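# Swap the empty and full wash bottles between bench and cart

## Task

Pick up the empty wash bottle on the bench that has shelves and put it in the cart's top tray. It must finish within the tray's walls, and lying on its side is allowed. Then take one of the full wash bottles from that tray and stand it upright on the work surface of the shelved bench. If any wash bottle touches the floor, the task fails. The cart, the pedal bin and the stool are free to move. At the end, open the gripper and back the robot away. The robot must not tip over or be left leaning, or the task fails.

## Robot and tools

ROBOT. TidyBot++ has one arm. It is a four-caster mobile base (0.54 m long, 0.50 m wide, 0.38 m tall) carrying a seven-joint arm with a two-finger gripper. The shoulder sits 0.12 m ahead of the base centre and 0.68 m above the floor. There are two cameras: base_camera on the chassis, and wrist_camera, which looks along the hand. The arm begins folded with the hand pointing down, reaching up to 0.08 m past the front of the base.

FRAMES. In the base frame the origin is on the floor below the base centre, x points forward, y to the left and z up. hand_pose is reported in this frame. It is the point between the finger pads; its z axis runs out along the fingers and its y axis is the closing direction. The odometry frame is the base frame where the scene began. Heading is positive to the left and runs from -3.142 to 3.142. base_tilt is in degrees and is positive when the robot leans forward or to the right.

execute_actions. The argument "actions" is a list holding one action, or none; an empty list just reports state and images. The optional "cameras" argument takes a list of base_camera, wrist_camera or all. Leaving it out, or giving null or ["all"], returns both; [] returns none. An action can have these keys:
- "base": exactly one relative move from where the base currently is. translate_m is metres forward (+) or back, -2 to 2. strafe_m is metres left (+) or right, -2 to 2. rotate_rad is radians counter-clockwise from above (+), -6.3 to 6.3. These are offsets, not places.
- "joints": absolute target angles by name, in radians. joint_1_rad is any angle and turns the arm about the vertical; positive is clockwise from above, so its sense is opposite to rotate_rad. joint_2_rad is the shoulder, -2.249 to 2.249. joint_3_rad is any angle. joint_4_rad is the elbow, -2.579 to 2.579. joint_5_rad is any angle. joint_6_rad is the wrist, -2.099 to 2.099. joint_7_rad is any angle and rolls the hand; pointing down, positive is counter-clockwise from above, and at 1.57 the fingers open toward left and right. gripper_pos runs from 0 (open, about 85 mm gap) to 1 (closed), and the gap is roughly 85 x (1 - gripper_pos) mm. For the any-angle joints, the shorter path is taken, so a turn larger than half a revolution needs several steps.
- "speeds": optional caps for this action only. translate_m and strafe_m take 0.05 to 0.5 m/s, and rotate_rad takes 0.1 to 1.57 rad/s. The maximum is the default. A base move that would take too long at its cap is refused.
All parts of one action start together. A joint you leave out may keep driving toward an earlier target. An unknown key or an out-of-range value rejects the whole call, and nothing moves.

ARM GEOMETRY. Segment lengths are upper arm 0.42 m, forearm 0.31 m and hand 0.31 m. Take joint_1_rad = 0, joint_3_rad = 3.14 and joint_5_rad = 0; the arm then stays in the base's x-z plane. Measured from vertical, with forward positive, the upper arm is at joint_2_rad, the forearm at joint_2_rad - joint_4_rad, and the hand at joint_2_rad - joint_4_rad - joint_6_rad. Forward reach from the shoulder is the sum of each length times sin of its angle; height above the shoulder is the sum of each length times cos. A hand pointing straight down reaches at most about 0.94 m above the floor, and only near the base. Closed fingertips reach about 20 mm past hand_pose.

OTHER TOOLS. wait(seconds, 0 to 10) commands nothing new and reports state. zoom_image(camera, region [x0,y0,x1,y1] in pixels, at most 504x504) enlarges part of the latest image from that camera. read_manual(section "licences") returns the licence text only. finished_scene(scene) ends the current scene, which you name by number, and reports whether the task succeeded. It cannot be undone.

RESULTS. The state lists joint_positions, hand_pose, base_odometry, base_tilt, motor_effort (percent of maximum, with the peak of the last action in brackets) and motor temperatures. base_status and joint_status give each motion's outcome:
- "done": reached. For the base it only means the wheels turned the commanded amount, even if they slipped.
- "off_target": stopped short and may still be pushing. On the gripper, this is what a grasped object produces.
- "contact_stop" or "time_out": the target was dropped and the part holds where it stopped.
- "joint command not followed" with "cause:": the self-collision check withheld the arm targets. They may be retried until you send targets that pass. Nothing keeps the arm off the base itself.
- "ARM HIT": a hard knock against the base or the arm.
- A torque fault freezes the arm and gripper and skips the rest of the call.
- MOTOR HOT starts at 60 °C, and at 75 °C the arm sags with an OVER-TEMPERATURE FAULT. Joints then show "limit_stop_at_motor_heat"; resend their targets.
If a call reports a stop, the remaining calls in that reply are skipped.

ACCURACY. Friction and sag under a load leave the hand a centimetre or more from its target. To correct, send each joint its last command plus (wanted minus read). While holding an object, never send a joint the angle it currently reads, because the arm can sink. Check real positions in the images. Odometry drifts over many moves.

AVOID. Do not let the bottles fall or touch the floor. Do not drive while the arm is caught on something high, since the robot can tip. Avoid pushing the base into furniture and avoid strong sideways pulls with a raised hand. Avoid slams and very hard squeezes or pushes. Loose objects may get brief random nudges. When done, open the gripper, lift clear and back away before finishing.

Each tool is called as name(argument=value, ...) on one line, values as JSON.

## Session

execute_actions(actions=[{"joints":{"joint_6_rad":0.3},"base":{"rotate_rad":3.14}}])

Scene clock: 3.50 s.
Motor temperatures (°C, as the motors report them): [28 27 25 27 32 42 42]
base_odometry: x=+0.000 y=+0.000 heading=+3.140 (m, m, rad; odometry frame)
base_tilt: forward=+0.4 right=+0.4 (deg)
base_status: done
joint_positions: joint_1_rad=-0.008 joint_2_rad=-0.366 joint_3_rad=+3.102 joint_4_rad=-2.531 joint_5_rad=-0.023 joint_6_rad=+0.274 joint_7_rad=+1.590 gripper_pos=+0.000
joint_status: all done
motor_effort: joint_1_rad=-1(2) joint_2_rad=-6(7) joint_3_rad=+0(1) joint_4_rad=+19(18) joint_5_rad=+0(0) joint_6_rad=+8(8) joint_7_rad=+0(0) (%)
hand_pose: x=+0.5237 y=+0.0194 z=+0.8006 quat_wxyz=(-0.006, +0.811, +0.019, +0.585) (m; base frame)
pictures: base_camera, wrist_camera
Images, in order (width x height): base_camera 644x364, wrist_camera 644x476.

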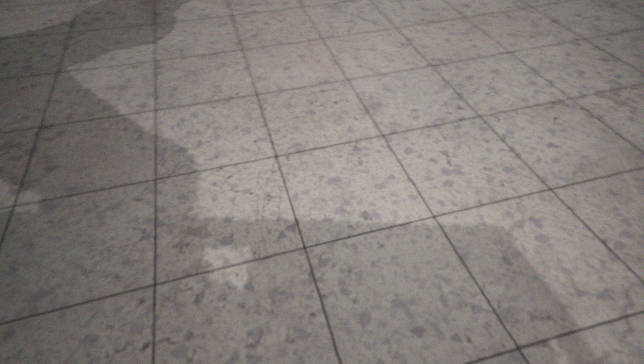

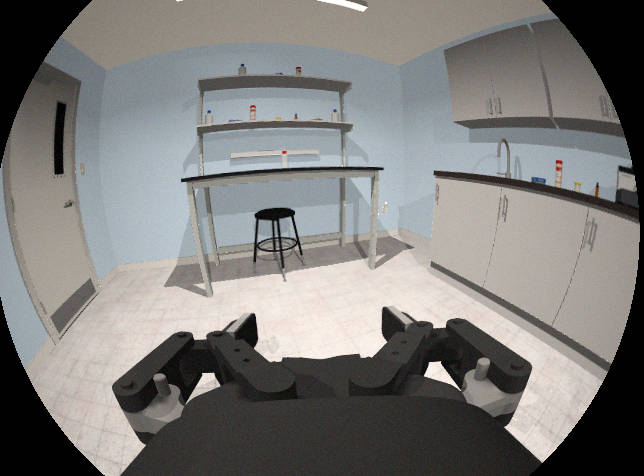

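execute_actions(actions=[{"joints":{"joint_2_rad":0.1,"joint_4_rad":-1.77,"joint_6_rad":0.3},"base":{"rotate_rad":0.25}}])

Scene clock: 5.73 s.
Motor temperatures (°C, as the motors report them): [28 27 25 27 32 42 42]
base_odometry: x=+0.000 y=+0.000 heading=-2.894 (m, m, rad; odometry frame)
base_tilt: forward=+0.5 right=+0.4 (deg)
base_status: done
joint_positions: joint_1_rad=-0.008 joint_2_rad=+0.085 joint_3_rad=+3.102 joint_4_rad=-1.784 joint_5_rad=-0.023 joint_6_rad=+0.274 joint_7_rad=+1.590 gripper_pos=+0.000
joint_status: all done
motor_effort: joint_1_rad=+0(1) joint_2_rad=-24(26) joint_3_rad=-1(1) joint_4_rad=+21(21) joint_5_rad=+1(1) joint_6_rad=+8(8) joint_7_rad=-1(0) (%)
hand_pose: x=+0.7652 y=+0.0291 z=+1.0014 quat_wxyz=(-0.017, +0.715, +0.013, +0.698) (m; base frame)
pictures: base_camera, wrist_camera
Images, in order (width x height): base_camera 644x364, wrist_camera 644x476.

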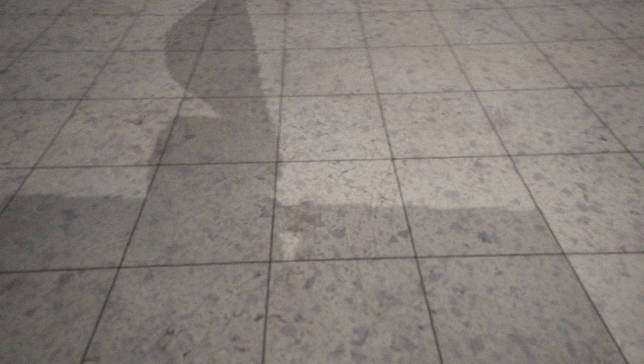

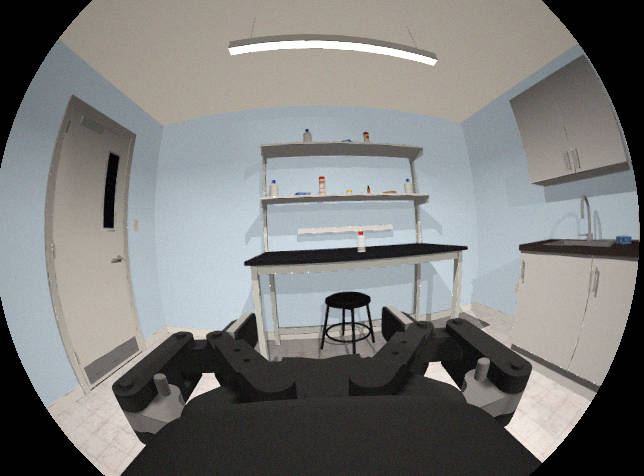

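execute_actions(actions=[{"base":{"strafe_m":-0.3}}], cameras=[])

execute_actions(actions=[{"base":{"translate_m":0.7}}])

Scene clock: 7.80 s.
Motor temperatures (°C, as the motors report them): [28 27 25 27 32 42 42]
base_odometry: x=-0.074 y=+0.291 heading=-2.893 (m, m, rad; odometry frame)
base_tilt: forward=+0.5 right=+0.4 (deg)
base_status: done
joint_positions: joint_1_rad=-0.008 joint_2_rad=+0.085 joint_3_rad=+3.103 joint_4_rad=-1.784 joint_5_rad=-0.023 joint_6_rad=+0.274 joint_7_rad=+1.590 gripper_pos=+0.000
joint_status: not commanded
motor_effort: joint_1_rad=-2(4) joint_2_rad=-25(26) joint_3_rad=-1(4) joint_4_rad=+21(21) joint_5_rad=+1(1) joint_6_rad=+9(9) joint_7_rad=+0(0) (%)
hand_pose: x=+0.7653 y=+0.0284 z=+1.0014 quat_wxyz=(-0.016, +0.715, +0.012, +0.698) (m; base frame)
pictures: none
No camera images: the call's "cameras" was empty. Leave "cameras" out to get every camera's image.

Scene clock: 10.57 s.
Motor temperatures (°C, as the motors report them): [28 27 25 27 32 42 42]
base_odometry: x=-0.753 y=+0.119 heading=-2.894 (m, m, rad; odometry frame)
base_tilt: forward=+0.4 right=+0.4 (deg)
base_status: done
joint_positions: joint_1_rad=-0.008 joint_2_rad=+0.093 joint_3_rad=+3.103 joint_4_rad=-1.782 joint_5_rad=-0.023 joint_6_rad=+0.274 joint_7_rad=+1.590 gripper_pos=+0.000
joint_status: not commanded
motor_effort: joint_1_rad=-1(0) joint_2_rad=-26(28) joint_3_rad=-1(0) joint_4_rad=+21(22) joint_5_rad=+0(1) joint_6_rad=+9(9) joint_7_rad=+0(1) (%)
hand_pose: x=+0.7681 y=+0.0284 z=+0.9975 quat_wxyz=(-0.016, +0.717, +0.012, +0.696) (m; base frame)
pictures: base_camera, wrist_camera
Images, in order (width x height): base_camera 644x364, wrist_camera 644x476.

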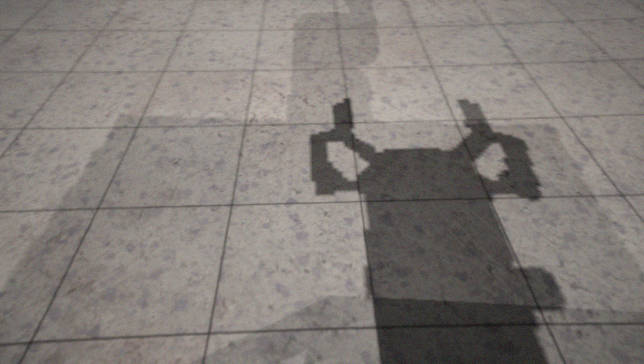

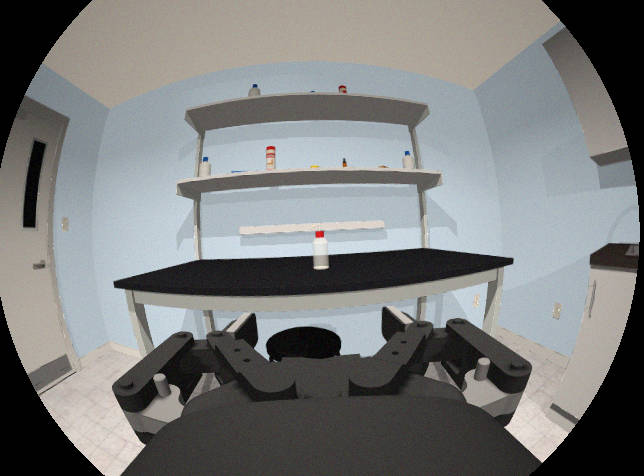

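execute_actions(actions=[{"joints":{"joint_2_rad":0.19,"joint_6_rad":0.42},"base":{"translate_m":0.45},"speeds":{"translate_m":0.25}}])

Scene clock: 14.90 s.
Motor temperatures (°C, as the motors report them): [28 27 25 27 32 42 42]
base_odometry: x=-1.190 y=+0.009 heading=-2.894 (m, m, rad; odometry frame)
base_tilt: forward=+0.5 right=+0.4 (deg)
base_status: done
joint_positions: joint_1_rad=-0.008 joint_2_rad=+0.185 joint_3_rad=+3.103 joint_4_rad=-1.781 joint_5_rad=-0.023 joint_6_rad=+0.375 joint_7_rad=+1.590 gripper_pos=+0.000
joint_status: all done
motor_effort: joint_1_rad=+0(0) joint_2_rad=-29(31) joint_3_rad=-1(0) joint_4_rad=+20(21) joint_5_rad=+1(1) joint_6_rad=+9(9) joint_7_rad=+0(0) (%)
hand_pose: x=+0.7965 y=+0.0278 z=+0.9685 quat_wxyz=(-0.016, +0.714, +0.010, +0.700) (m; base frame)
pictures: base_camera, wrist_camera
Images, in order (width x height): base_camera 644x364, wrist_camera 644x476.

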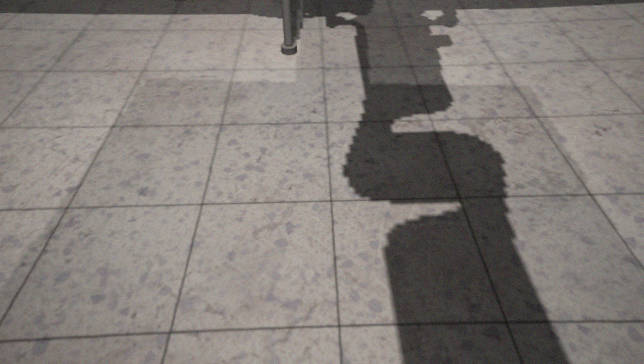

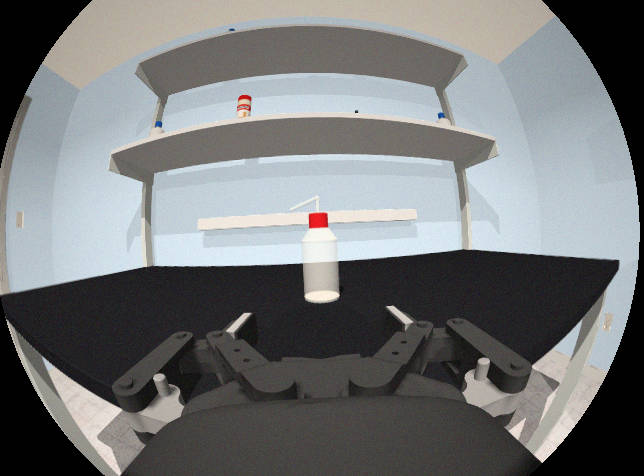

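execute_actions(actions=[{"base":{"translate_m":0.2},"speeds":{"translate_m":0.12}}], cameras=["wrist_camera"])

Scene clock: 17.30 s.
Motor temperatures (°C, as the motors report them): [28 27 25 27 32 42 42]
base_odometry: x=-1.384 y=-0.040 heading=-2.894 (m, m, rad; odometry frame)
base_tilt: forward=+0.4 right=+0.3 (deg)
base_status: done
joint_positions: joint_1_rad=-0.008 joint_2_rad=+0.186 joint_3_rad=+3.103 joint_4_rad=-1.781 joint_5_rad=-0.023 joint_6_rad=+0.375 joint_7_rad=+1.590 gripper_pos=+0.000
joint_status: not commanded
motor_effort: joint_1_rad=-1(1) joint_2_rad=-27(32) joint_3_rad=-1(1) joint_4_rad=+20(21) joint_5_rad=+1(1) joint_6_rad=+8(9) joint_7_rad=+0(1) (%)
hand_pose: x=+0.7971 y=+0.0278 z=+0.9676 quat_wxyz=(-0.016, +0.714, +0.010, +0.699) (m; base frame)
pictures: wrist_camera
Images, in order (width x height): wrist_camera 644x476.

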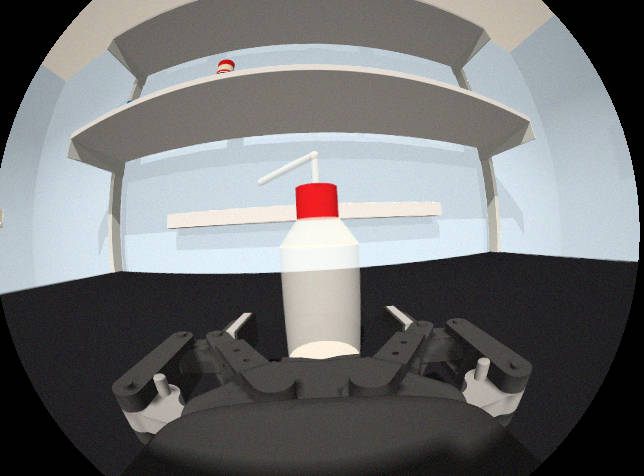

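Width 78 → d≈0.20.

execute_actions(actions=[{"base":{"translate_m":0.058},"speeds":{"translate_m":0.06}}], cameras=["wrist_camera"])

execute_actions(actions=[{"joints":{"gripper_pos":1}}], cameras=["wrist_camera"])

Scene clock: 18.90 s.
Motor temperatures (°C, as the motors report them): [28 27 25 27 32 42 42]
base_odometry: x=-1.440 y=-0.054 heading=-2.895 (m, m, rad; odometry frame)
base_tilt: forward=+0.5 right=+0.4 (deg)
base_status: done
joint_positions: joint_1_rad=-0.008 joint_2_rad=+0.187 joint_3_rad=+3.103 joint_4_rad=-1.781 joint_5_rad=-0.023 joint_6_rad=+0.375 joint_7_rad=+1.590 gripper_pos=+0.000
joint_status: not commanded
motor_effort: joint_1_rad=+0(1) joint_2_rad=-29(32) joint_3_rad=-1(1) joint_4_rad=+20(21) joint_5_rad=+1(1) joint_6_rad=+9(9) joint_7_rad=+1(0) (%)
hand_pose: x=+0.7972 y=+0.0278 z=+0.9672 quat_wxyz=(-0.016, +0.715, +0.010, +0.699) (m; base frame)
pictures: wrist_camera
Images, in order (width x height): wrist_camera 644x476.

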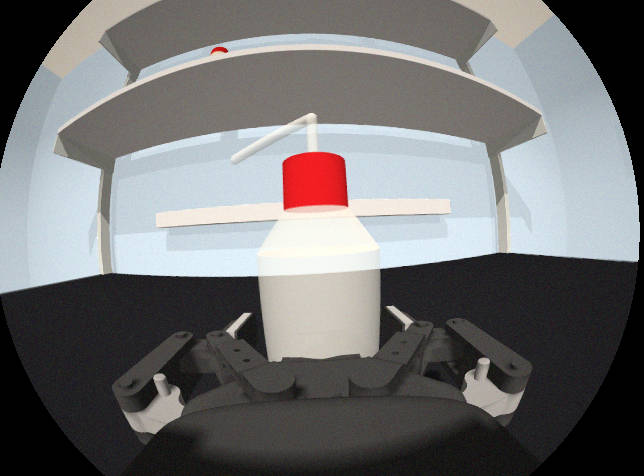

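Scene clock: 20.00 s.
Motor temperatures (°C, as the motors report them): [28 27 25 27 32 42 42]
base_odometry: x=-1.440 y=-0.054 heading=-2.895 (m, m, rad; odometry frame)
base_tilt: forward=+0.5 right=+0.4 (deg)
base_status: not commanded
joint_positions: joint_1_rad=-0.008 joint_2_rad=+0.187 joint_3_rad=+3.103 joint_4_rad=-1.781 joint_5_rad=-0.023 joint_6_rad=+0.375 joint_7_rad=+1.590 gripper_pos=+0.450
joint_status: gripper_pos off_target (ended at +0.450, target +1.000)
motor_effort: joint_1_rad=+0(1) joint_2_rad=-29(29) joint_3_rad=-1(1) joint_4_rad=+20(20) joint_5_rad=+1(1) joint_6_rad=+8(9) joint_7_rad=+1(0) (%)
hand_pose: x=+0.7972 y=+0.0278 z=+0.9672 quat_wxyz=(-0.016, +0.715, +0.010, +0.699) (m; base frame)
pictures: wrist_camera
Images, in order (width x height): wrist_camera 644x476.

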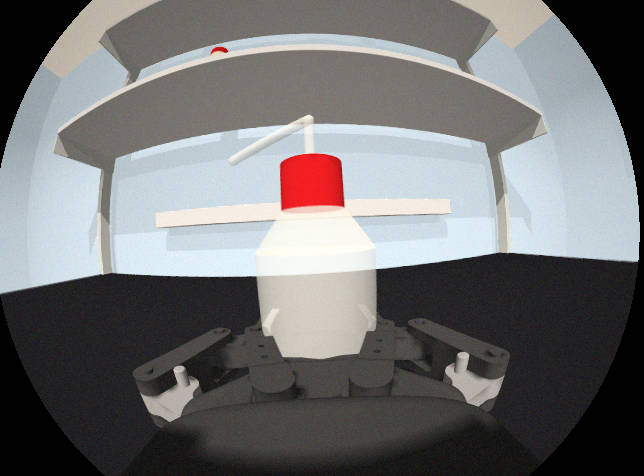

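Lift, back off, then find the cart.

execute_actions(actions=[{"joints":{"joint_2_rad":0.08,"joint_6_rad":0.3}}], cameras=[])

execute_actions(actions=[{"base":{"translate_m":-1.2}}], cameras=[])

execute_actions(actions=[{"base":{"rotate_rad":2.9},"speeds":{"rotate_rad":1.0},"joints":{"joint_1_rad":-0.6,"joint_6_rad":0.0}}])

Scene clock: 21.50 s.
Motor temperatures (°C, as the motors report them): [28 27 25 27 32 42 42]
base_odometry: x=-1.440 y=-0.054 heading=-2.895 (m, m, rad; odometry frame)
base_tilt: forward=+0.5 right=+0.4 (deg)
base_status: not commanded
joint_positions: joint_1_rad=-0.008 joint_2_rad=+0.086 joint_3_rad=+3.103 joint_4_rad=-1.780 joint_5_rad=-0.023 joint_6_rad=+0.346 joint_7_rad=+1.590 gripper_pos=+0.450
joint_status: all done
motor_effort: joint_1_rad=+0(0) joint_2_rad=-26(32) joint_3_rad=+0(1) joint_4_rad=+22(21) joint_5_rad=+0(1) joint_6_rad=+9(10) joint_7_rad=+0(0) (%)
hand_pose: x=+0.7656 y=+0.0278 z=+1.0257 quat_wxyz=(-0.016, +0.689, +0.011, +0.725) (m; base frame)
pictures: none
No camera images: the call's "cameras" was empty. Leave "cameras" out to get every camera's image.

Scene clock: 25.40 s.
Motor temperatures (°C, as the motors report them): [28 27 25 27 32 42 42]
base_odometry: x=-0.277 y=+0.240 heading=-2.894 (m, m, rad; odometry frame)
base_tilt: forward=+0.4 right=+0.3 (deg)
base_status: done
joint_positions: joint_1_rad=-0.008 joint_2_rad=+0.085 joint_3_rad=+3.103 joint_4_rad=-1.780 joint_5_rad=-0.023 joint_6_rad=+0.342 joint_7_rad=+1.590 gripper_pos=+0.450
joint_status: not commanded
motor_effort: joint_1_rad=-1(1) joint_2_rad=-26(30) joint_3_rad=+0(1) joint_4_rad=+21(22) joint_5_rad=+0(0) joint_6_rad=+9(9) joint_7_rad=+0(0) (%)
hand_pose: x=+0.7653 y=+0.0279 z=+1.0253 quat_wxyz=(-0.016, +0.690, +0.011, +0.724) (m; base frame)
pictures: none
No camera images: the call's "cameras" was empty. Leave "cameras" out to get every camera's image.

Scene clock: 29.23 s.
Motor temperatures (°C, as the motors report them): [28 27 25 27 32 42 42]
base_odometry: x=-0.277 y=+0.240 heading=+0.006 (m, m, rad; odometry frame)
base_tilt: forward=+0.5 right=+0.3 (deg)
base_status: done
joint_positions: joint_1_rad=-0.589 joint_2_rad=+0.085 joint_3_rad=+3.102 joint_4_rad=-1.780 joint_5_rad=-0.023 joint_6_rad=+0.046 joint_7_rad=+1.590 gripper_pos=+0.450
joint_status: all done
motor_effort: joint_1_rad=-1(5) joint_2_rad=-25(30) joint_3_rad=-1(5) joint_4_rad=+21(21) joint_5_rad=+0(1) joint_6_rad=+9(9) joint_7_rad=+0(1) (%)
hand_pose: x=+0.6351 y=+0.3749 z=+0.9336 quat_wxyz=(-0.192, +0.751, +0.241, +0.583) (m; base frame)
pictures: base_camera, wrist_camera
Images, in order (width x height): base_camera 644x364, wrist_camera 644x476.

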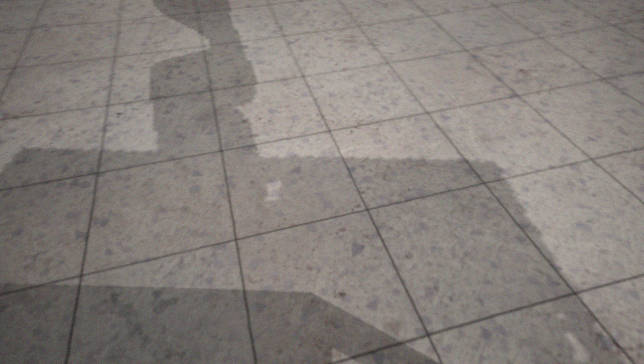

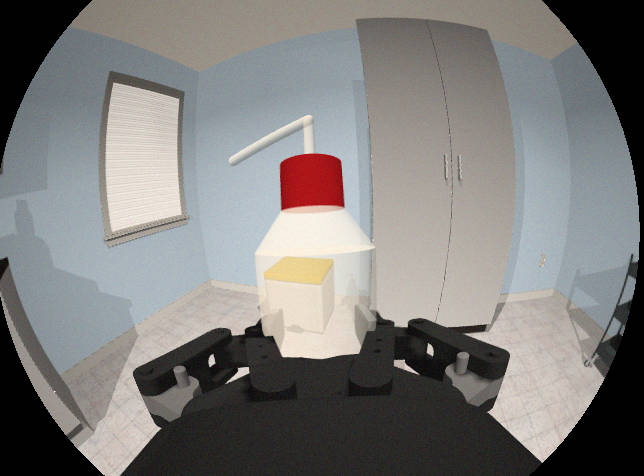

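execute_actions(actions=[{"base":{"rotate_rad":-0.8},"speeds":{"rotate_rad":1.0}}])

Scene clock: 31.17 s.
Motor temperatures (°C, as the motors report them): [28 27 25 27 32 42 42]
base_odometry: x=-0.277 y=+0.240 heading=-0.794 (m, m, rad; odometry frame)
base_tilt: forward=+0.4 right=+0.3 (deg)
base_status: done
joint_positions: joint_1_rad=-0.592 joint_2_rad=+0.085 joint_3_rad=+3.106 joint_4_rad=-1.780 joint_5_rad=-0.023 joint_6_rad=+0.045 joint_7_rad=+1.590 gripper_pos=+0.450
joint_status: not commanded
motor_effort: joint_1_rad=-1(3) joint_2_rad=-26(27) joint_3_rad=+0(3) joint_4_rad=+21(21) joint_5_rad=+1(0) joint_6_rad=+8(9) joint_7_rad=+0(0) (%)
hand_pose: x=+0.6352 y=+0.3748 z=+0.9335 quat_wxyz=(-0.191, +0.752, +0.241, +0.583) (m; base frame)
pictures: base_camera, wrist_camera
Images, in order (width x height): base_camera 644x364, wrist_camera 644x476.

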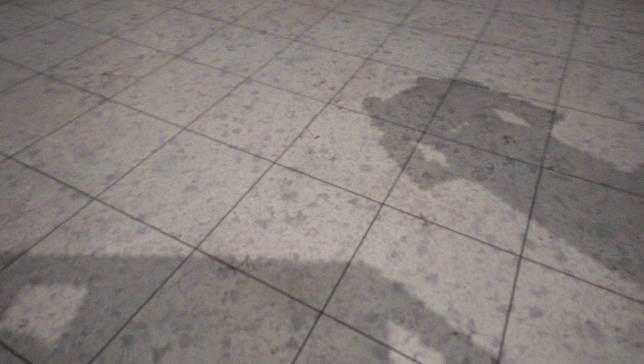

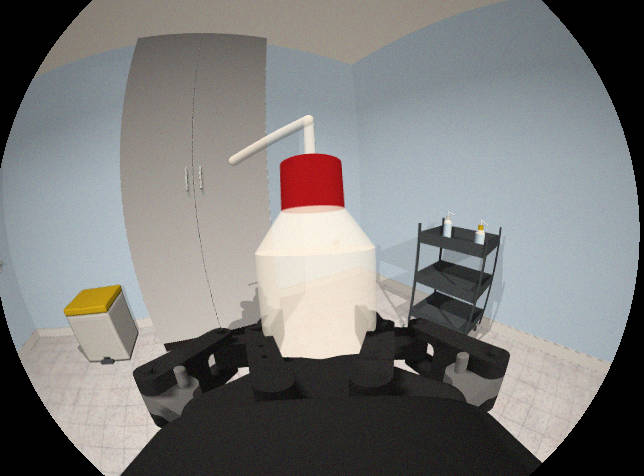

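execute_actions(actions=[{"base":{"rotate_rad":-0.53},"speeds":{"rotate_rad":1.0}}], cameras=[])

execute_actions(actions=[{"base":{"strafe_m":1.2}}], cameras=[])

execute_actions(actions=[{"base":{"translate_m":0.6}}])

Scene clock: 33.03 s.
Motor temperatures (°C, as the motors report them): [28 27 25 27 32 42 42]
base_odometry: x=-0.277 y=+0.240 heading=-1.324 (m, m, rad; odometry frame)
base_tilt: forward=+0.4 right=+0.4 (deg)
base_status: done
joint_positions: joint_1_rad=-0.593 joint_2_rad=+0.085 joint_3_rad=+3.109 joint_4_rad=-1.780 joint_5_rad=-0.023 joint_6_rad=+0.045 joint_7_rad=+1.590 gripper_pos=+0.450
joint_status: not commanded
motor_effort: joint_1_rad=+0(3) joint_2_rad=-25(27) joint_3_rad=+0(4) joint_4_rad=+21(21) joint_5_rad=+1(0) joint_6_rad=+9(9) joint_7_rad=+1(1) (%)
hand_pose: x=+0.6357 y=+0.3742 z=+0.9335 quat_wxyz=(-0.191, +0.752, +0.240, +0.584) (m; base frame)
pictures: none
No camera images: the call's "cameras" was empty. Leave "cameras" out to get every camera's image.

Scene clock: 36.80 s.
Motor temperatures (°C, as the motors report them): [28 27 25 27 32 42 42]
base_odometry: x=+0.887 y=+0.532 heading=-1.324 (m, m, rad; odometry frame)
base_tilt: forward=+0.4 right=+0.3 (deg)
base_status: done
joint_positions: joint_1_rad=-0.593 joint_2_rad=+0.085 joint_3_rad=+3.108 joint_4_rad=-1.780 joint_5_rad=-0.023 joint_6_rad=+0.044 joint_7_rad=+1.590 gripper_pos=+0.450
joint_status: not commanded
motor_effort: joint_1_rad=+0(3) joint_2_rad=-26(28) joint_3_rad=+0(3) joint_4_rad=+21(22) joint_5_rad=+1(0) joint_6_rad=+9(9) joint_7_rad=+0(0) (%)
hand_pose: x=+0.6356 y=+0.3741 z=+0.9330 quat_wxyz=(-0.191, +0.752, +0.241, +0.583) (m; base frame)
pictures: none
No camera images: the call's "cameras" was empty. Leave "cameras" out to get every camera's image.

Scene clock: 39.37 s.
Motor temperatures (°C, as the motors report them): [28 27 25 27 32 42 42]
base_odometry: x=+1.034 y=-0.050 heading=-1.324 (m, m, rad; odometry frame)
base_tilt: forward=+0.5 right=+0.3 (deg)
base_status: done
joint_positions: joint_1_rad=-0.593 joint_2_rad=+0.084 joint_3_rad=+3.108 joint_4_rad=-1.780 joint_5_rad=-0.023 joint_6_rad=+0.042 joint_7_rad=+1.590 gripper_pos=+0.450
joint_status: not commanded
motor_effort: joint_1_rad=+0(3) joint_2_rad=-26(28) joint_3_rad=+0(2) joint_4_rad=+21(22) joint_5_rad=+0(0) joint_6_rad=+9(9) joint_7_rad=+0(0) (%)
hand_pose: x=+0.6353 y=+0.3740 z=+0.9328 quat_wxyz=(-0.191, +0.753, +0.241, +0.582) (m; base frame)
pictures: base_camera, wrist_camera
Images, in order (width x height): base_camera 644x364, wrist_camera 644x476.

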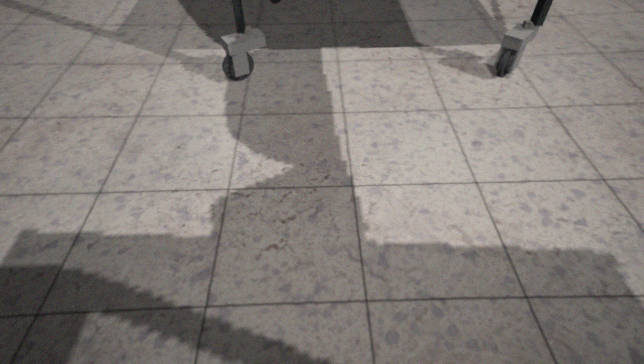

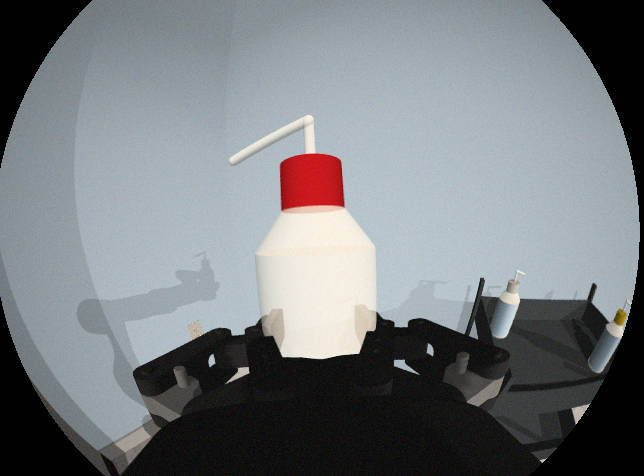

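execute_actions(actions=[{"joints":{"joint_6_rad":0.35},"base":{"strafe_m":-0.07}}], cameras=[])

execute_actions(actions=[{"joints":{"joint_1_rad":0.0}}], cameras=[])

execute_actions(actions=[{"joints":{"joint_6_rad":-0.05,"joint_2_rad":0.15}}])

Scene clock: 40.87 s.
Motor temperatures (°C, as the motors report them): [28 27 25 27 32 42 42]
base_odometry: x=+0.966 y=-0.067 heading=-1.324 (m, m, rad; odometry frame)
base_tilt: forward=+0.5 right=+0.4 (deg)
base_status: done
joint_positions: joint_1_rad=-0.593 joint_2_rad=+0.077 joint_3_rad=+3.108 joint_4_rad=-1.772 joint_5_rad=-0.023 joint_6_rad=+0.319 joint_7_rad=+1.590 gripper_pos=+0.450
joint_status: all done
motor_effort: joint_1_rad=-1(3) joint_2_rad=-25(28) joint_3_rad=-1(3) joint_4_rad=+21(23) joint_5_rad=+1(1) joint_6_rad=+9(10) joint_7_rad=+0(1) (%)
hand_pose: x=+0.6427 y=+0.3767 z=+1.0283 quat_wxyz=(-0.222, +0.660, +0.209, +0.687) (m; base frame)
pictures: none
No camera images: the call's "cameras" was empty. Leave "cameras" out to get every camera's image.

Scene clock: 42.70 s.
Motor temperatures (°C, as the motors report them): [28 27 25 27 32 42 42]
base_odometry: x=+0.966 y=-0.067 heading=-1.324 (m, m, rad; odometry frame)
base_tilt: forward=+0.4 right=+0.3 (deg)
base_status: not commanded
joint_positions: joint_1_rad=-0.020 joint_2_rad=+0.077 joint_3_rad=+3.108 joint_4_rad=-1.772 joint_5_rad=-0.023 joint_6_rad=+0.319 joint_7_rad=+1.590 gripper_pos=+0.450
joint_status: all done
motor_effort: joint_1_rad=+0(2) joint_2_rad=-25(26) joint_3_rad=-1(2) joint_4_rad=+21(22) joint_5_rad=+0(1) joint_6_rad=+9(9) joint_7_rad=+1(0) (%)
hand_pose: x=+0.7633 y=+0.0328 z=+1.0283 quat_wxyz=(-0.019, +0.692, +0.014, +0.722) (m; base frame)
pictures: none
No camera images: the call's "cameras" was empty. Leave "cameras" out to get every camera's image.

Scene clock: 43.67 s.
Motor temperatures (°C, as the motors report them): [28 27 25 27 32 42 42]
base_odometry: x=+0.966 y=-0.067 heading=-1.324 (m, m, rad; odometry frame)
base_tilt: forward=+0.4 right=+0.4 (deg)
base_status: not commanded
joint_positions: joint_1_rad=-0.020 joint_2_rad=+0.154 joint_3_rad=+3.108 joint_4_rad=-1.777 joint_5_rad=-0.023 joint_6_rad=-0.024 joint_7_rad=+1.590 gripper_pos=+0.450
joint_status: all done
motor_effort: joint_1_rad=-1(1) joint_2_rad=-28(32) joint_3_rad=-1(1) joint_4_rad=+20(23) joint_5_rad=+1(0) joint_6_rad=+8(10) joint_7_rad=+0(0) (%)
hand_pose: x=+0.7648 y=+0.0351 z=+0.8703 quat_wxyz=(-0.018, +0.829, +0.019, +0.559) (m; base frame)
pictures: base_camera, wrist_camera
Images, in order (width x height): base_camera 644x364, wrist_camera 644x476.

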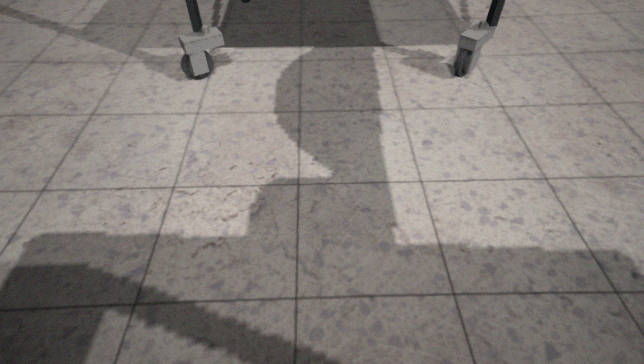

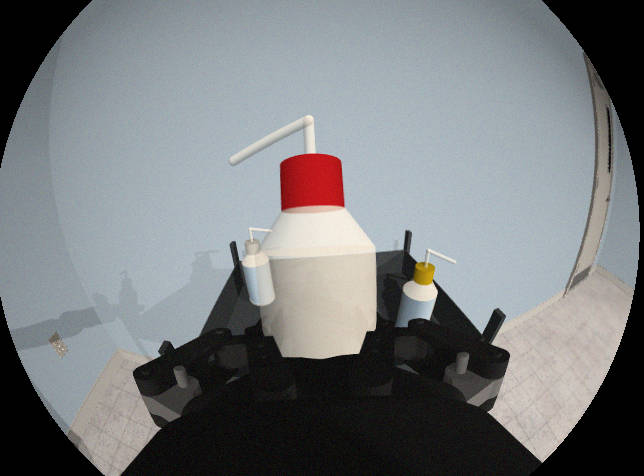

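execute_actions(actions=[{"base":{"translate_m":0.05},"joints":{"joint_1_rad":0.04,"joint_2_rad":0.32,"joint_6_rad":0.1}}], cameras=["wrist_camera"])

execute_actions(actions=[{"joints":{"joint_2_rad":0.5,"joint_6_rad":0.28}}], cameras=["wrist_camera"])

Scene clock: 45.47 s.
Motor temperatures (°C, as the motors report them): [28 27 25 27 32 42 42]
base_odometry: x=+0.978 y=-0.116 heading=-1.324 (m, m, rad; odometry frame)
base_tilt: forward=+0.5 right=+0.3 (deg)
base_status: done
joint_positions: joint_1_rad=+0.016 joint_2_rad=+0.328 joint_3_rad=+3.108 joint_4_rad=-1.776 joint_5_rad=-0.023 joint_6_rad=+0.049 joint_7_rad=+1.590 gripper_pos=+0.450
joint_status: all done
motor_effort: joint_1_rad=-1(1) joint_2_rad=-33(37) joint_3_rad=-1(2) joint_4_rad=+19(23) joint_5_rad=+1(1) joint_6_rad=+8(10) joint_7_rad=+1(0) (%)
hand_pose: x=+0.8003 y=+0.0107 z=+0.7758 quat_wxyz=(-0.009, +0.856, +0.002, +0.517) (m; base frame)
pictures: wrist_camera
Images, in order (width x height): wrist_camera 644x476.

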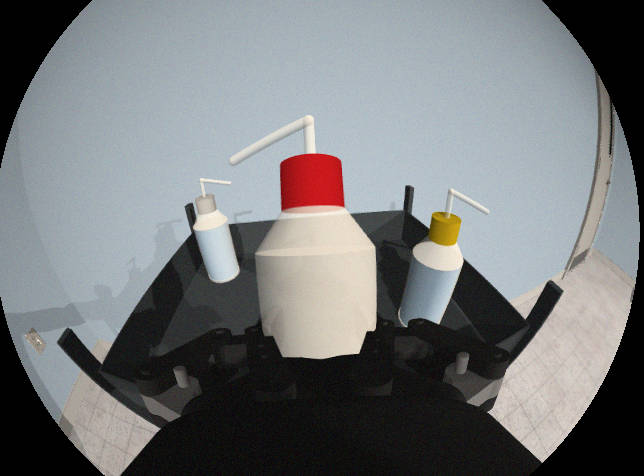

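Scene clock: 46.83 s.
Motor temperatures (°C, as the motors report them): [28 27 25 27 32 42 42]
base_odometry: x=+0.978 y=-0.116 heading=-1.324 (m, m, rad; odometry frame)
base_tilt: forward=+0.5 right=+0.4 (deg)
base_status: not commanded
joint_positions: joint_1_rad=+0.016 joint_2_rad=+0.487 joint_3_rad=+3.108 joint_4_rad=-1.768 joint_5_rad=-0.023 joint_6_rad=+0.242 joint_7_rad=+1.590 gripper_pos=+0.450
joint_status: all done
motor_effort: joint_1_rad=+0(0) joint_2_rad=-36(38) joint_3_rad=-1(1) joint_4_rad=+18(19) joint_5_rad=+0(0) joint_6_rad=+8(8) joint_7_rad=+0(1) (%)
hand_pose: x=+0.8403 y=+0.0088 z=+0.7219 quat_wxyz=(-0.009, +0.845, -0.001, +0.535) (m; base frame)
pictures: wrist_camera
Images, in order (width x height): wrist_camera 644x476.

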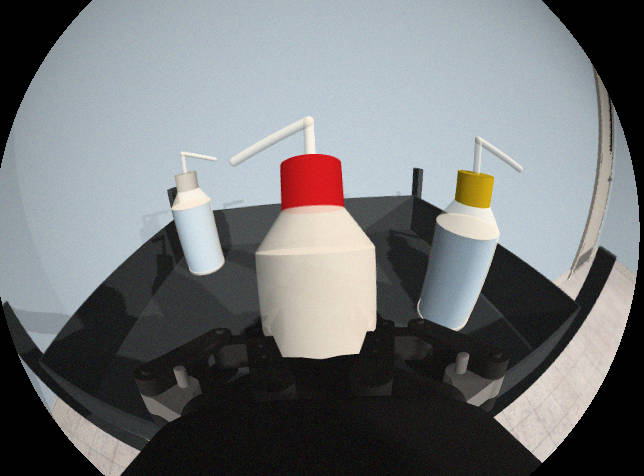

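execute_actions(actions=[{"joints":{"joint_2_rad":0.56,"joint_6_rad":0.36}}], cameras=[])

execute_actions(actions=[{"joints":{"joint_2_rad":0.53,"gripper_pos":0}}], cameras=["wrist_camera"])

Scene clock: 47.87 s.
Motor temperatures (°C, as the motors report them): [28 27 25 27 32 42 42]
base_odometry: x=+0.978 y=-0.116 heading=-1.324 (m, m, rad; odometry frame)
base_tilt: forward=+0.5 right=+0.3 (deg)
base_status: not commanded
joint_positions: joint_1_rad=+0.016 joint_2_rad=+0.524 joint_3_rad=+3.108 joint_4_rad=-1.766 joint_5_rad=-0.023 joint_6_rad=+0.330 joint_7_rad=+1.590 gripper_pos=+0.450
joint_status: all done
motor_effort: joint_1_rad=-1(0) joint_2_rad=-34(36) joint_3_rad=-1(1) joint_4_rad=+15(17) joint_5_rad=+1(0) joint_6_rad=+6(8) joint_7_rad=-1(0) (%)
hand_pose: x=+0.8535 y=+0.0079 z=+0.7207 quat_wxyz=(-0.008, +0.831, -0.003, +0.557) (m; base frame)
pictures: none
No camera images: the call's "cameras" was empty. Leave "cameras" out to get every camera's image.

Scene clock: 48.97 s.
Motor temperatures (°C, as the motors report them): [28 27 25 27 32 42 42]
base_odometry: x=+0.978 y=-0.116 heading=-1.324 (m, m, rad; odometry frame)
base_tilt: forward=+0.5 right=+0.4 (deg)
base_status: not commanded
joint_positions: joint_1_rad=+0.016 joint_2_rad=+0.524 joint_3_rad=+3.108 joint_4_rad=-1.766 joint_5_rad=-0.023 joint_6_rad=+0.330 joint_7_rad=+1.590 gripper_pos=+0.000
joint_status: all done
motor_effort: joint_1_rad=+0(1) joint_2_rad=-35(36) joint_3_rad=-1(2) joint_4_rad=+16(17) joint_5_rad=+1(0) joint_6_rad=+7(7) joint_7_rad=+0(0) (%)
hand_pose: x=+0.8535 y=+0.0079 z=+0.7209 quat_wxyz=(-0.008, +0.831, -0.003, +0.557) (m; base frame)
pictures: wrist_camera
Images, in order (width x height): wrist_camera 644x476.

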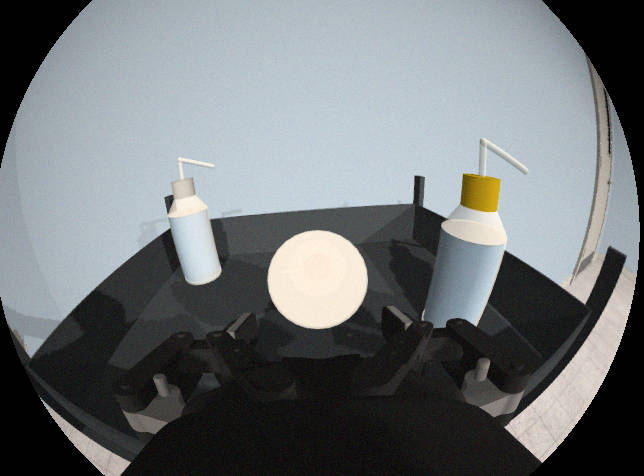

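execute_actions(actions=[{"base":{"translate_m":-0.14},"speeds":{"translate_m":0.12},"joints":{"joint_2_rad":0.48}}], cameras=[])

execute_actions(actions=[{"base":{"strafe_m":-0.125},"speeds":{"strafe_m":0.12}}], cameras=[])

execute_actions(actions=[{"base":{"translate_m":0.07},"speeds":{"translate_m":0.08}}], cameras=["wrist_camera"])

Scene clock: 51.03 s.
Motor temperatures (°C, as the motors report them): [28 27 25 27 32 42 42]
base_odometry: x=+0.944 y=+0.020 heading=-1.324 (m, m, rad; odometry frame)
base_tilt: forward=+0.5 right=+0.4 (deg)
base_status: done
joint_positions: joint_1_rad=+0.016 joint_2_rad=+0.487 joint_3_rad=+3.108 joint_4_rad=-1.766 joint_5_rad=-0.023 joint_6_rad=+0.334 joint_7_rad=+1.590 gripper_pos=+0.000
joint_status: all done
motor_effort: joint_1_rad=+0(1) joint_2_rad=-36(39) joint_3_rad=-1(2) joint_4_rad=+18(19) joint_5_rad=+1(1) joint_6_rad=+8(9) joint_7_rad=+0(1) (%)
hand_pose: x=+0.8521 y=+0.0079 z=+0.7497 quat_wxyz=(-0.008, +0.819, -0.002, +0.574) (m; base frame)
pictures: none
No camera images: the call's "cameras" was empty. Leave "cameras" out to get every camera's image.

Scene clock: 52.67 s.
Motor temperatures (°C, as the motors report them): [28 27 25 27 32 42 42]
base_odometry: x=+0.822 y=-0.011 heading=-1.324 (m, m, rad; odometry frame)
base_tilt: forward=+0.5 right=+0.4 (deg)
base_status: done
joint_positions: joint_1_rad=+0.027 joint_2_rad=+0.487 joint_3_rad=+3.108 joint_4_rad=-1.766 joint_5_rad=-0.023 joint_6_rad=+0.334 joint_7_rad=+1.590 gripper_pos=+0.000
joint_status: not commanded
motor_effort: joint_1_rad=-1(4) joint_2_rad=-36(38) joint_3_rad=-1(2) joint_4_rad=+17(18) joint_5_rad=+1(0) joint_6_rad=+8(8) joint_7_rad=+0(0) (%)
hand_pose: x=+0.8521 y=+0.0003 z=+0.7497 quat_wxyz=(-0.005, +0.819, -0.007, +0.574) (m; base frame)
pictures: none
No camera images: the call's "cameras" was empty. Leave "cameras" out to get every camera's image.

Scene clock: 54.07 s.
Motor temperatures (°C, as the motors report them): [28 27 25 27 32 42 42]
base_odometry: x=+0.839 y=-0.079 heading=-1.324 (m, m, rad; odometry frame)
base_tilt: forward=+0.4 right=+0.3 (deg)
base_status: done
joint_positions: joint_1_rad=+0.027 joint_2_rad=+0.486 joint_3_rad=+3.108 joint_4_rad=-1.766 joint_5_rad=-0.023 joint_6_rad=+0.334 joint_7_rad=+1.590 gripper_pos=+0.000
joint_status: not commanded
motor_effort: joint_1_rad=-1(1) joint_2_rad=-35(38) joint_3_rad=-1(2) joint_4_rad=+17(19) joint_5_rad=+1(1) joint_6_rad=+8(8) joint_7_rad=+0(0) (%)
hand_pose: x=+0.8521 y=+0.0003 z=+0.7499 quat_wxyz=(-0.005, +0.819, -0.007, +0.574) (m; base frame)
pictures: wrist_camera
Images, in order (width x height): wrist_camera 644x476.

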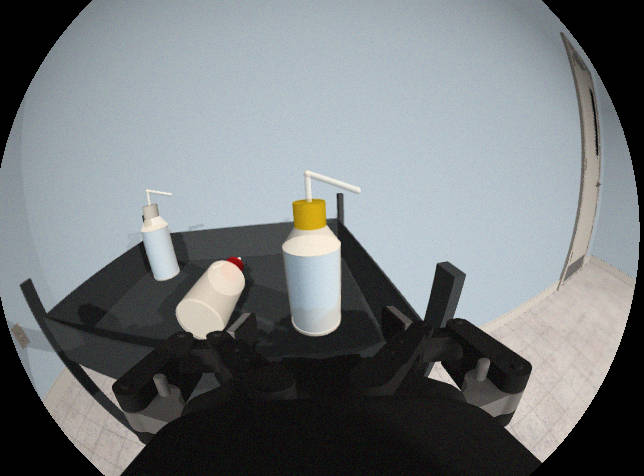

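execute_actions(actions=[{"base":{"strafe_m":0.012},"joints":{"joint_2_rad":0.54}}], cameras=[])

execute_actions(actions=[{"base":{"translate_m":0.09},"speeds":{"translate_m":0.07}}], cameras=["wrist_camera"])

Scene clock: 55.03 s.
Motor temperatures (°C, as the motors report them): [28 27 25 27 32 42 42]
base_odometry: x=+0.851 y=-0.076 heading=-1.324 (m, m, rad; odometry frame)
base_tilt: forward=+0.5 right=+0.3 (deg)
base_status: done
joint_positions: joint_1_rad=+0.028 joint_2_rad=+0.499 joint_3_rad=+3.107 joint_4_rad=-1.759 joint_5_rad=-0.023 joint_6_rad=+0.337 joint_7_rad=+1.590 gripper_pos=+0.000
joint_status: joint_2_rad off_target (ended at +0.499, target +0.540)
motor_effort: joint_1_rad=+0(3) joint_2_rad=-32(37) joint_3_rad=-1(3) joint_4_rad=+14(18) joint_5_rad=+0(0) joint_6_rad=+4(8) joint_7_rad=-1(0) (%)
hand_pose: x=+0.8554 y=-0.0005 z=+0.7455 quat_wxyz=(-0.005, +0.819, -0.007, +0.573) (m; base frame)
pictures: none
No camera images: the call's "cameras" was empty. Leave "cameras" out to get every camera's image.

Scene clock: 56.80 s.
Motor temperatures (°C, as the motors report them): [28 27 25 27 32 42 42]
base_odometry: x=+0.873 y=-0.163 heading=-1.324 (m, m, rad; odometry frame)
base_tilt: forward=+0.4 right=+0.3 (deg)
base_status: done
joint_positions: joint_1_rad=+0.029 joint_2_rad=+0.528 joint_3_rad=+3.107 joint_4_rad=-1.762 joint_5_rad=-0.023 joint_6_rad=+0.340 joint_7_rad=+1.590 gripper_pos=+0.000
joint_status: not commanded
motor_effort: joint_1_rad=+0(3) joint_2_rad=-37(41) joint_3_rad=-1(4) joint_4_rad=+17(20) joint_5_rad=+0(2) joint_6_rad=+8(8) joint_7_rad=+0(1) (%)
hand_pose: x=+0.8563 y=-0.0014 z=+0.7233 quat_wxyz=(-0.005, +0.828, -0.008, +0.561) (m; base frame)
pictures: wrist_camera
Images, in order (width x height): wrist_camera 644x476.

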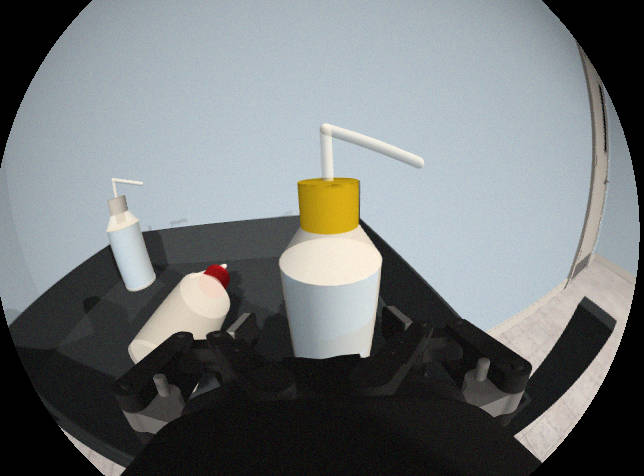

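execute_actions(actions=[{"base":{"translate_m":0.022},"speeds":{"translate_m":0.05}}], cameras=[])

execute_actions(actions=[{"joints":{"gripper_pos":1}}], cameras=["wrist_camera"])

Scene clock: 57.90 s.
Motor temperatures (°C, as the motors report them): [28 27 25 27 32 42 42]
base_odometry: x=+0.879 y=-0.185 heading=-1.324 (m, m, rad; odometry frame)
base_tilt: forward=+0.4 right=+0.4 (deg)
base_status: done
joint_positions: joint_1_rad=+0.029 joint_2_rad=+0.523 joint_3_rad=+3.107 joint_4_rad=-1.770 joint_5_rad=-0.023 joint_6_rad=+0.340 joint_7_rad=+1.590 gripper_pos=+0.000
joint_status: not commanded
motor_effort: joint_1_rad=-1(5) joint_2_rad=-34(39) joint_3_rad=-2(4) joint_4_rad=+18(21) joint_5_rad=+0(1) joint_6_rad=+8(9) joint_7_rad=+0(0) (%)
hand_pose: x=+0.8535 y=-0.0015 z=+0.7228 quat_wxyz=(-0.005, +0.828, -0.008, +0.560) (m; base frame)
pictures: none
No camera images: the call's "cameras" was empty. Leave "cameras" out to get every camera's image.

Scene clock: 59.00 s.
Motor temperatures (°C, as the motors report them): [28 27 25 27 32 42 42]
base_odometry: x=+0.879 y=-0.185 heading=-1.324 (m, m, rad; odometry frame)
base_tilt: forward=+0.5 right=+0.3 (deg)
base_status: not commanded
joint_positions: joint_1_rad=+0.029 joint_2_rad=+0.523 joint_3_rad=+3.107 joint_4_rad=-1.769 joint_5_rad=-0.023 joint_6_rad=+0.340 joint_7_rad=+1.590 gripper_pos=+0.445
joint_status: gripper_pos off_target (ended at +0.445, target +1.000)
motor_effort: joint_1_rad=-1(2) joint_2_rad=-34(36) joint_3_rad=-1(3) joint_4_rad=+17(18) joint_5_rad=+0(1) joint_6_rad=+7(9) joint_7_rad=+0(0) (%)
hand_pose: x=+0.8538 y=-0.0015 z=+0.7236 quat_wxyz=(-0.005, +0.828, -0.008, +0.561) (m; base frame)
pictures: wrist_camera
Images, in order (width x height): wrist_camera 644x476.

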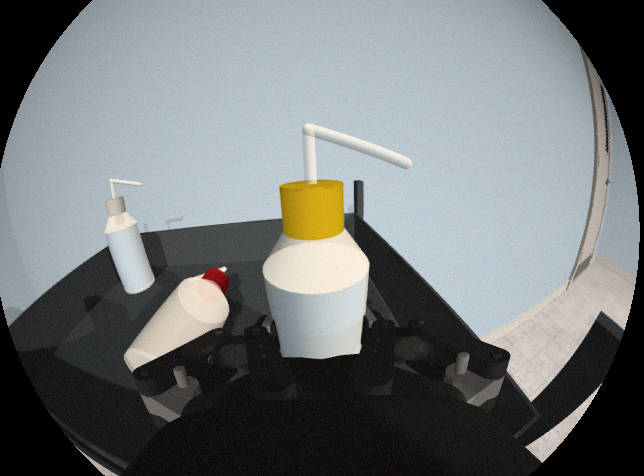

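execute_actions(actions=[{"joints":{"joint_2_rad":0.3,"joint_4_rad":-1.7,"joint_6_rad":0.08}}], cameras=[])

execute_actions(actions=[{"joints":{"joint_2_rad":-0.05,"joint_4_rad":-1.4,"joint_6_rad":-0.58}}], cameras=["wrist_camera"])

execute_actions(actions=[{"base":{"translate_m":-0.44}}], cameras=["wrist_camera"])

Scene clock: 60.97 s.
Motor temperatures (°C, as the motors report them): [28 27 25 27 32 42 42]
base_odometry: x=+0.879 y=-0.185 heading=-1.324 (m, m, rad; odometry frame)
base_tilt: forward=+0.4 right=+0.4 (deg)
base_status: not commanded
joint_positions: joint_1_rad=+0.029 joint_2_rad=+0.317 joint_3_rad=+3.107 joint_4_rad=-1.722 joint_5_rad=-0.023 joint_6_rad=+0.110 joint_7_rad=+1.590 gripper_pos=+0.445
joint_status: all done
motor_effort: joint_1_rad=-1(0) joint_2_rad=-36(46) joint_3_rad=-1(2) joint_4_rad=+22(23) joint_5_rad=+0(1) joint_6_rad=+11(11) joint_7_rad=+1(0) (%)
hand_pose: x=+0.8219 y=+0.0012 z=+0.8314 quat_wxyz=(-0.005, +0.821, -0.004, +0.570) (m; base frame)
pictures: none
No camera images: the call's "cameras" was empty. Leave "cameras" out to get every camera's image.

Scene clock: 62.70 s.
Motor temperatures (°C, as the motors report them): [28 28 25 27 32 42 42]
base_odometry: x=+0.879 y=-0.185 heading=-1.324 (m, m, rad; odometry frame)
base_tilt: forward=+0.5 right=+0.4 (deg)
base_status: not commanded
joint_positions: joint_1_rad=+0.029 joint_2_rad=-0.040 joint_3_rad=+3.107 joint_4_rad=-1.417 joint_5_rad=-0.023 joint_6_rad=-0.550 joint_7_rad=+1.590 gripper_pos=+0.445
joint_status: all done
motor_effort: joint_1_rad=+0(0) joint_2_rad=-24(41) joint_3_rad=+0(1) joint_4_rad=+24(25) joint_5_rad=+0(0) joint_6_rad=+11(12) joint_7_rad=+0(0) (%)
hand_pose: x=+0.7020 y=+0.0085 z=+1.0539 quat_wxyz=(-0.006, +0.821, +0.006, +0.570) (m; base frame)
pictures: wrist_camera
Images, in order (width x height): wrist_camera 644x476.

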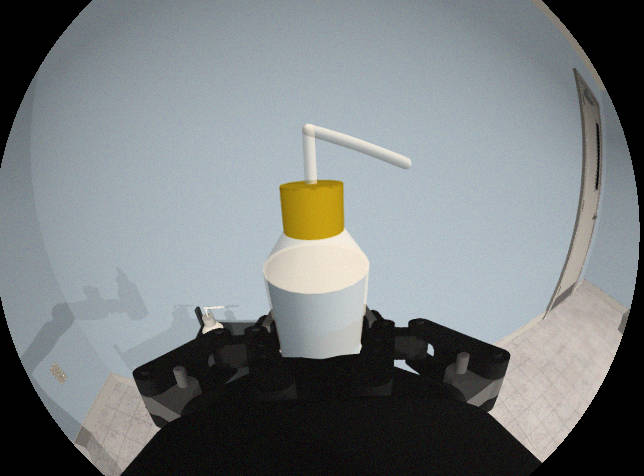

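Scene clock: 65.07 s.
Motor temperatures (°C, as the motors report them): [28 28 25 27 32 42 42]
base_odometry: x=+0.771 y=+0.242 heading=-1.324 (m, m, rad; odometry frame)
base_tilt: forward=+0.4 right=+0.4 (deg)
base_status: done
joint_positions: joint_1_rad=+0.030 joint_2_rad=-0.039 joint_3_rad=+3.107 joint_4_rad=-1.417 joint_5_rad=-0.023 joint_6_rad=-0.555 joint_7_rad=+1.590 gripper_pos=+0.445
joint_status: not commanded
motor_effort: joint_1_rad=-1(4) joint_2_rad=-23(28) joint_3_rad=+0(4) joint_4_rad=+24(25) joint_5_rad=+0(1) joint_6_rad=+10(12) joint_7_rad=+0(0) (%)
hand_pose: x=+0.7019 y=+0.0086 z=+1.0519 quat_wxyz=(-0.006, +0.823, +0.006, +0.568) (m; base frame)
pictures: wrist_camera
Images, in order (width x height): wrist_camera 644x476.

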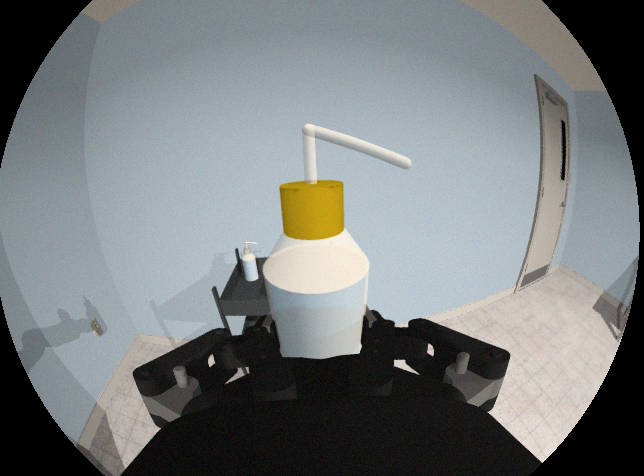

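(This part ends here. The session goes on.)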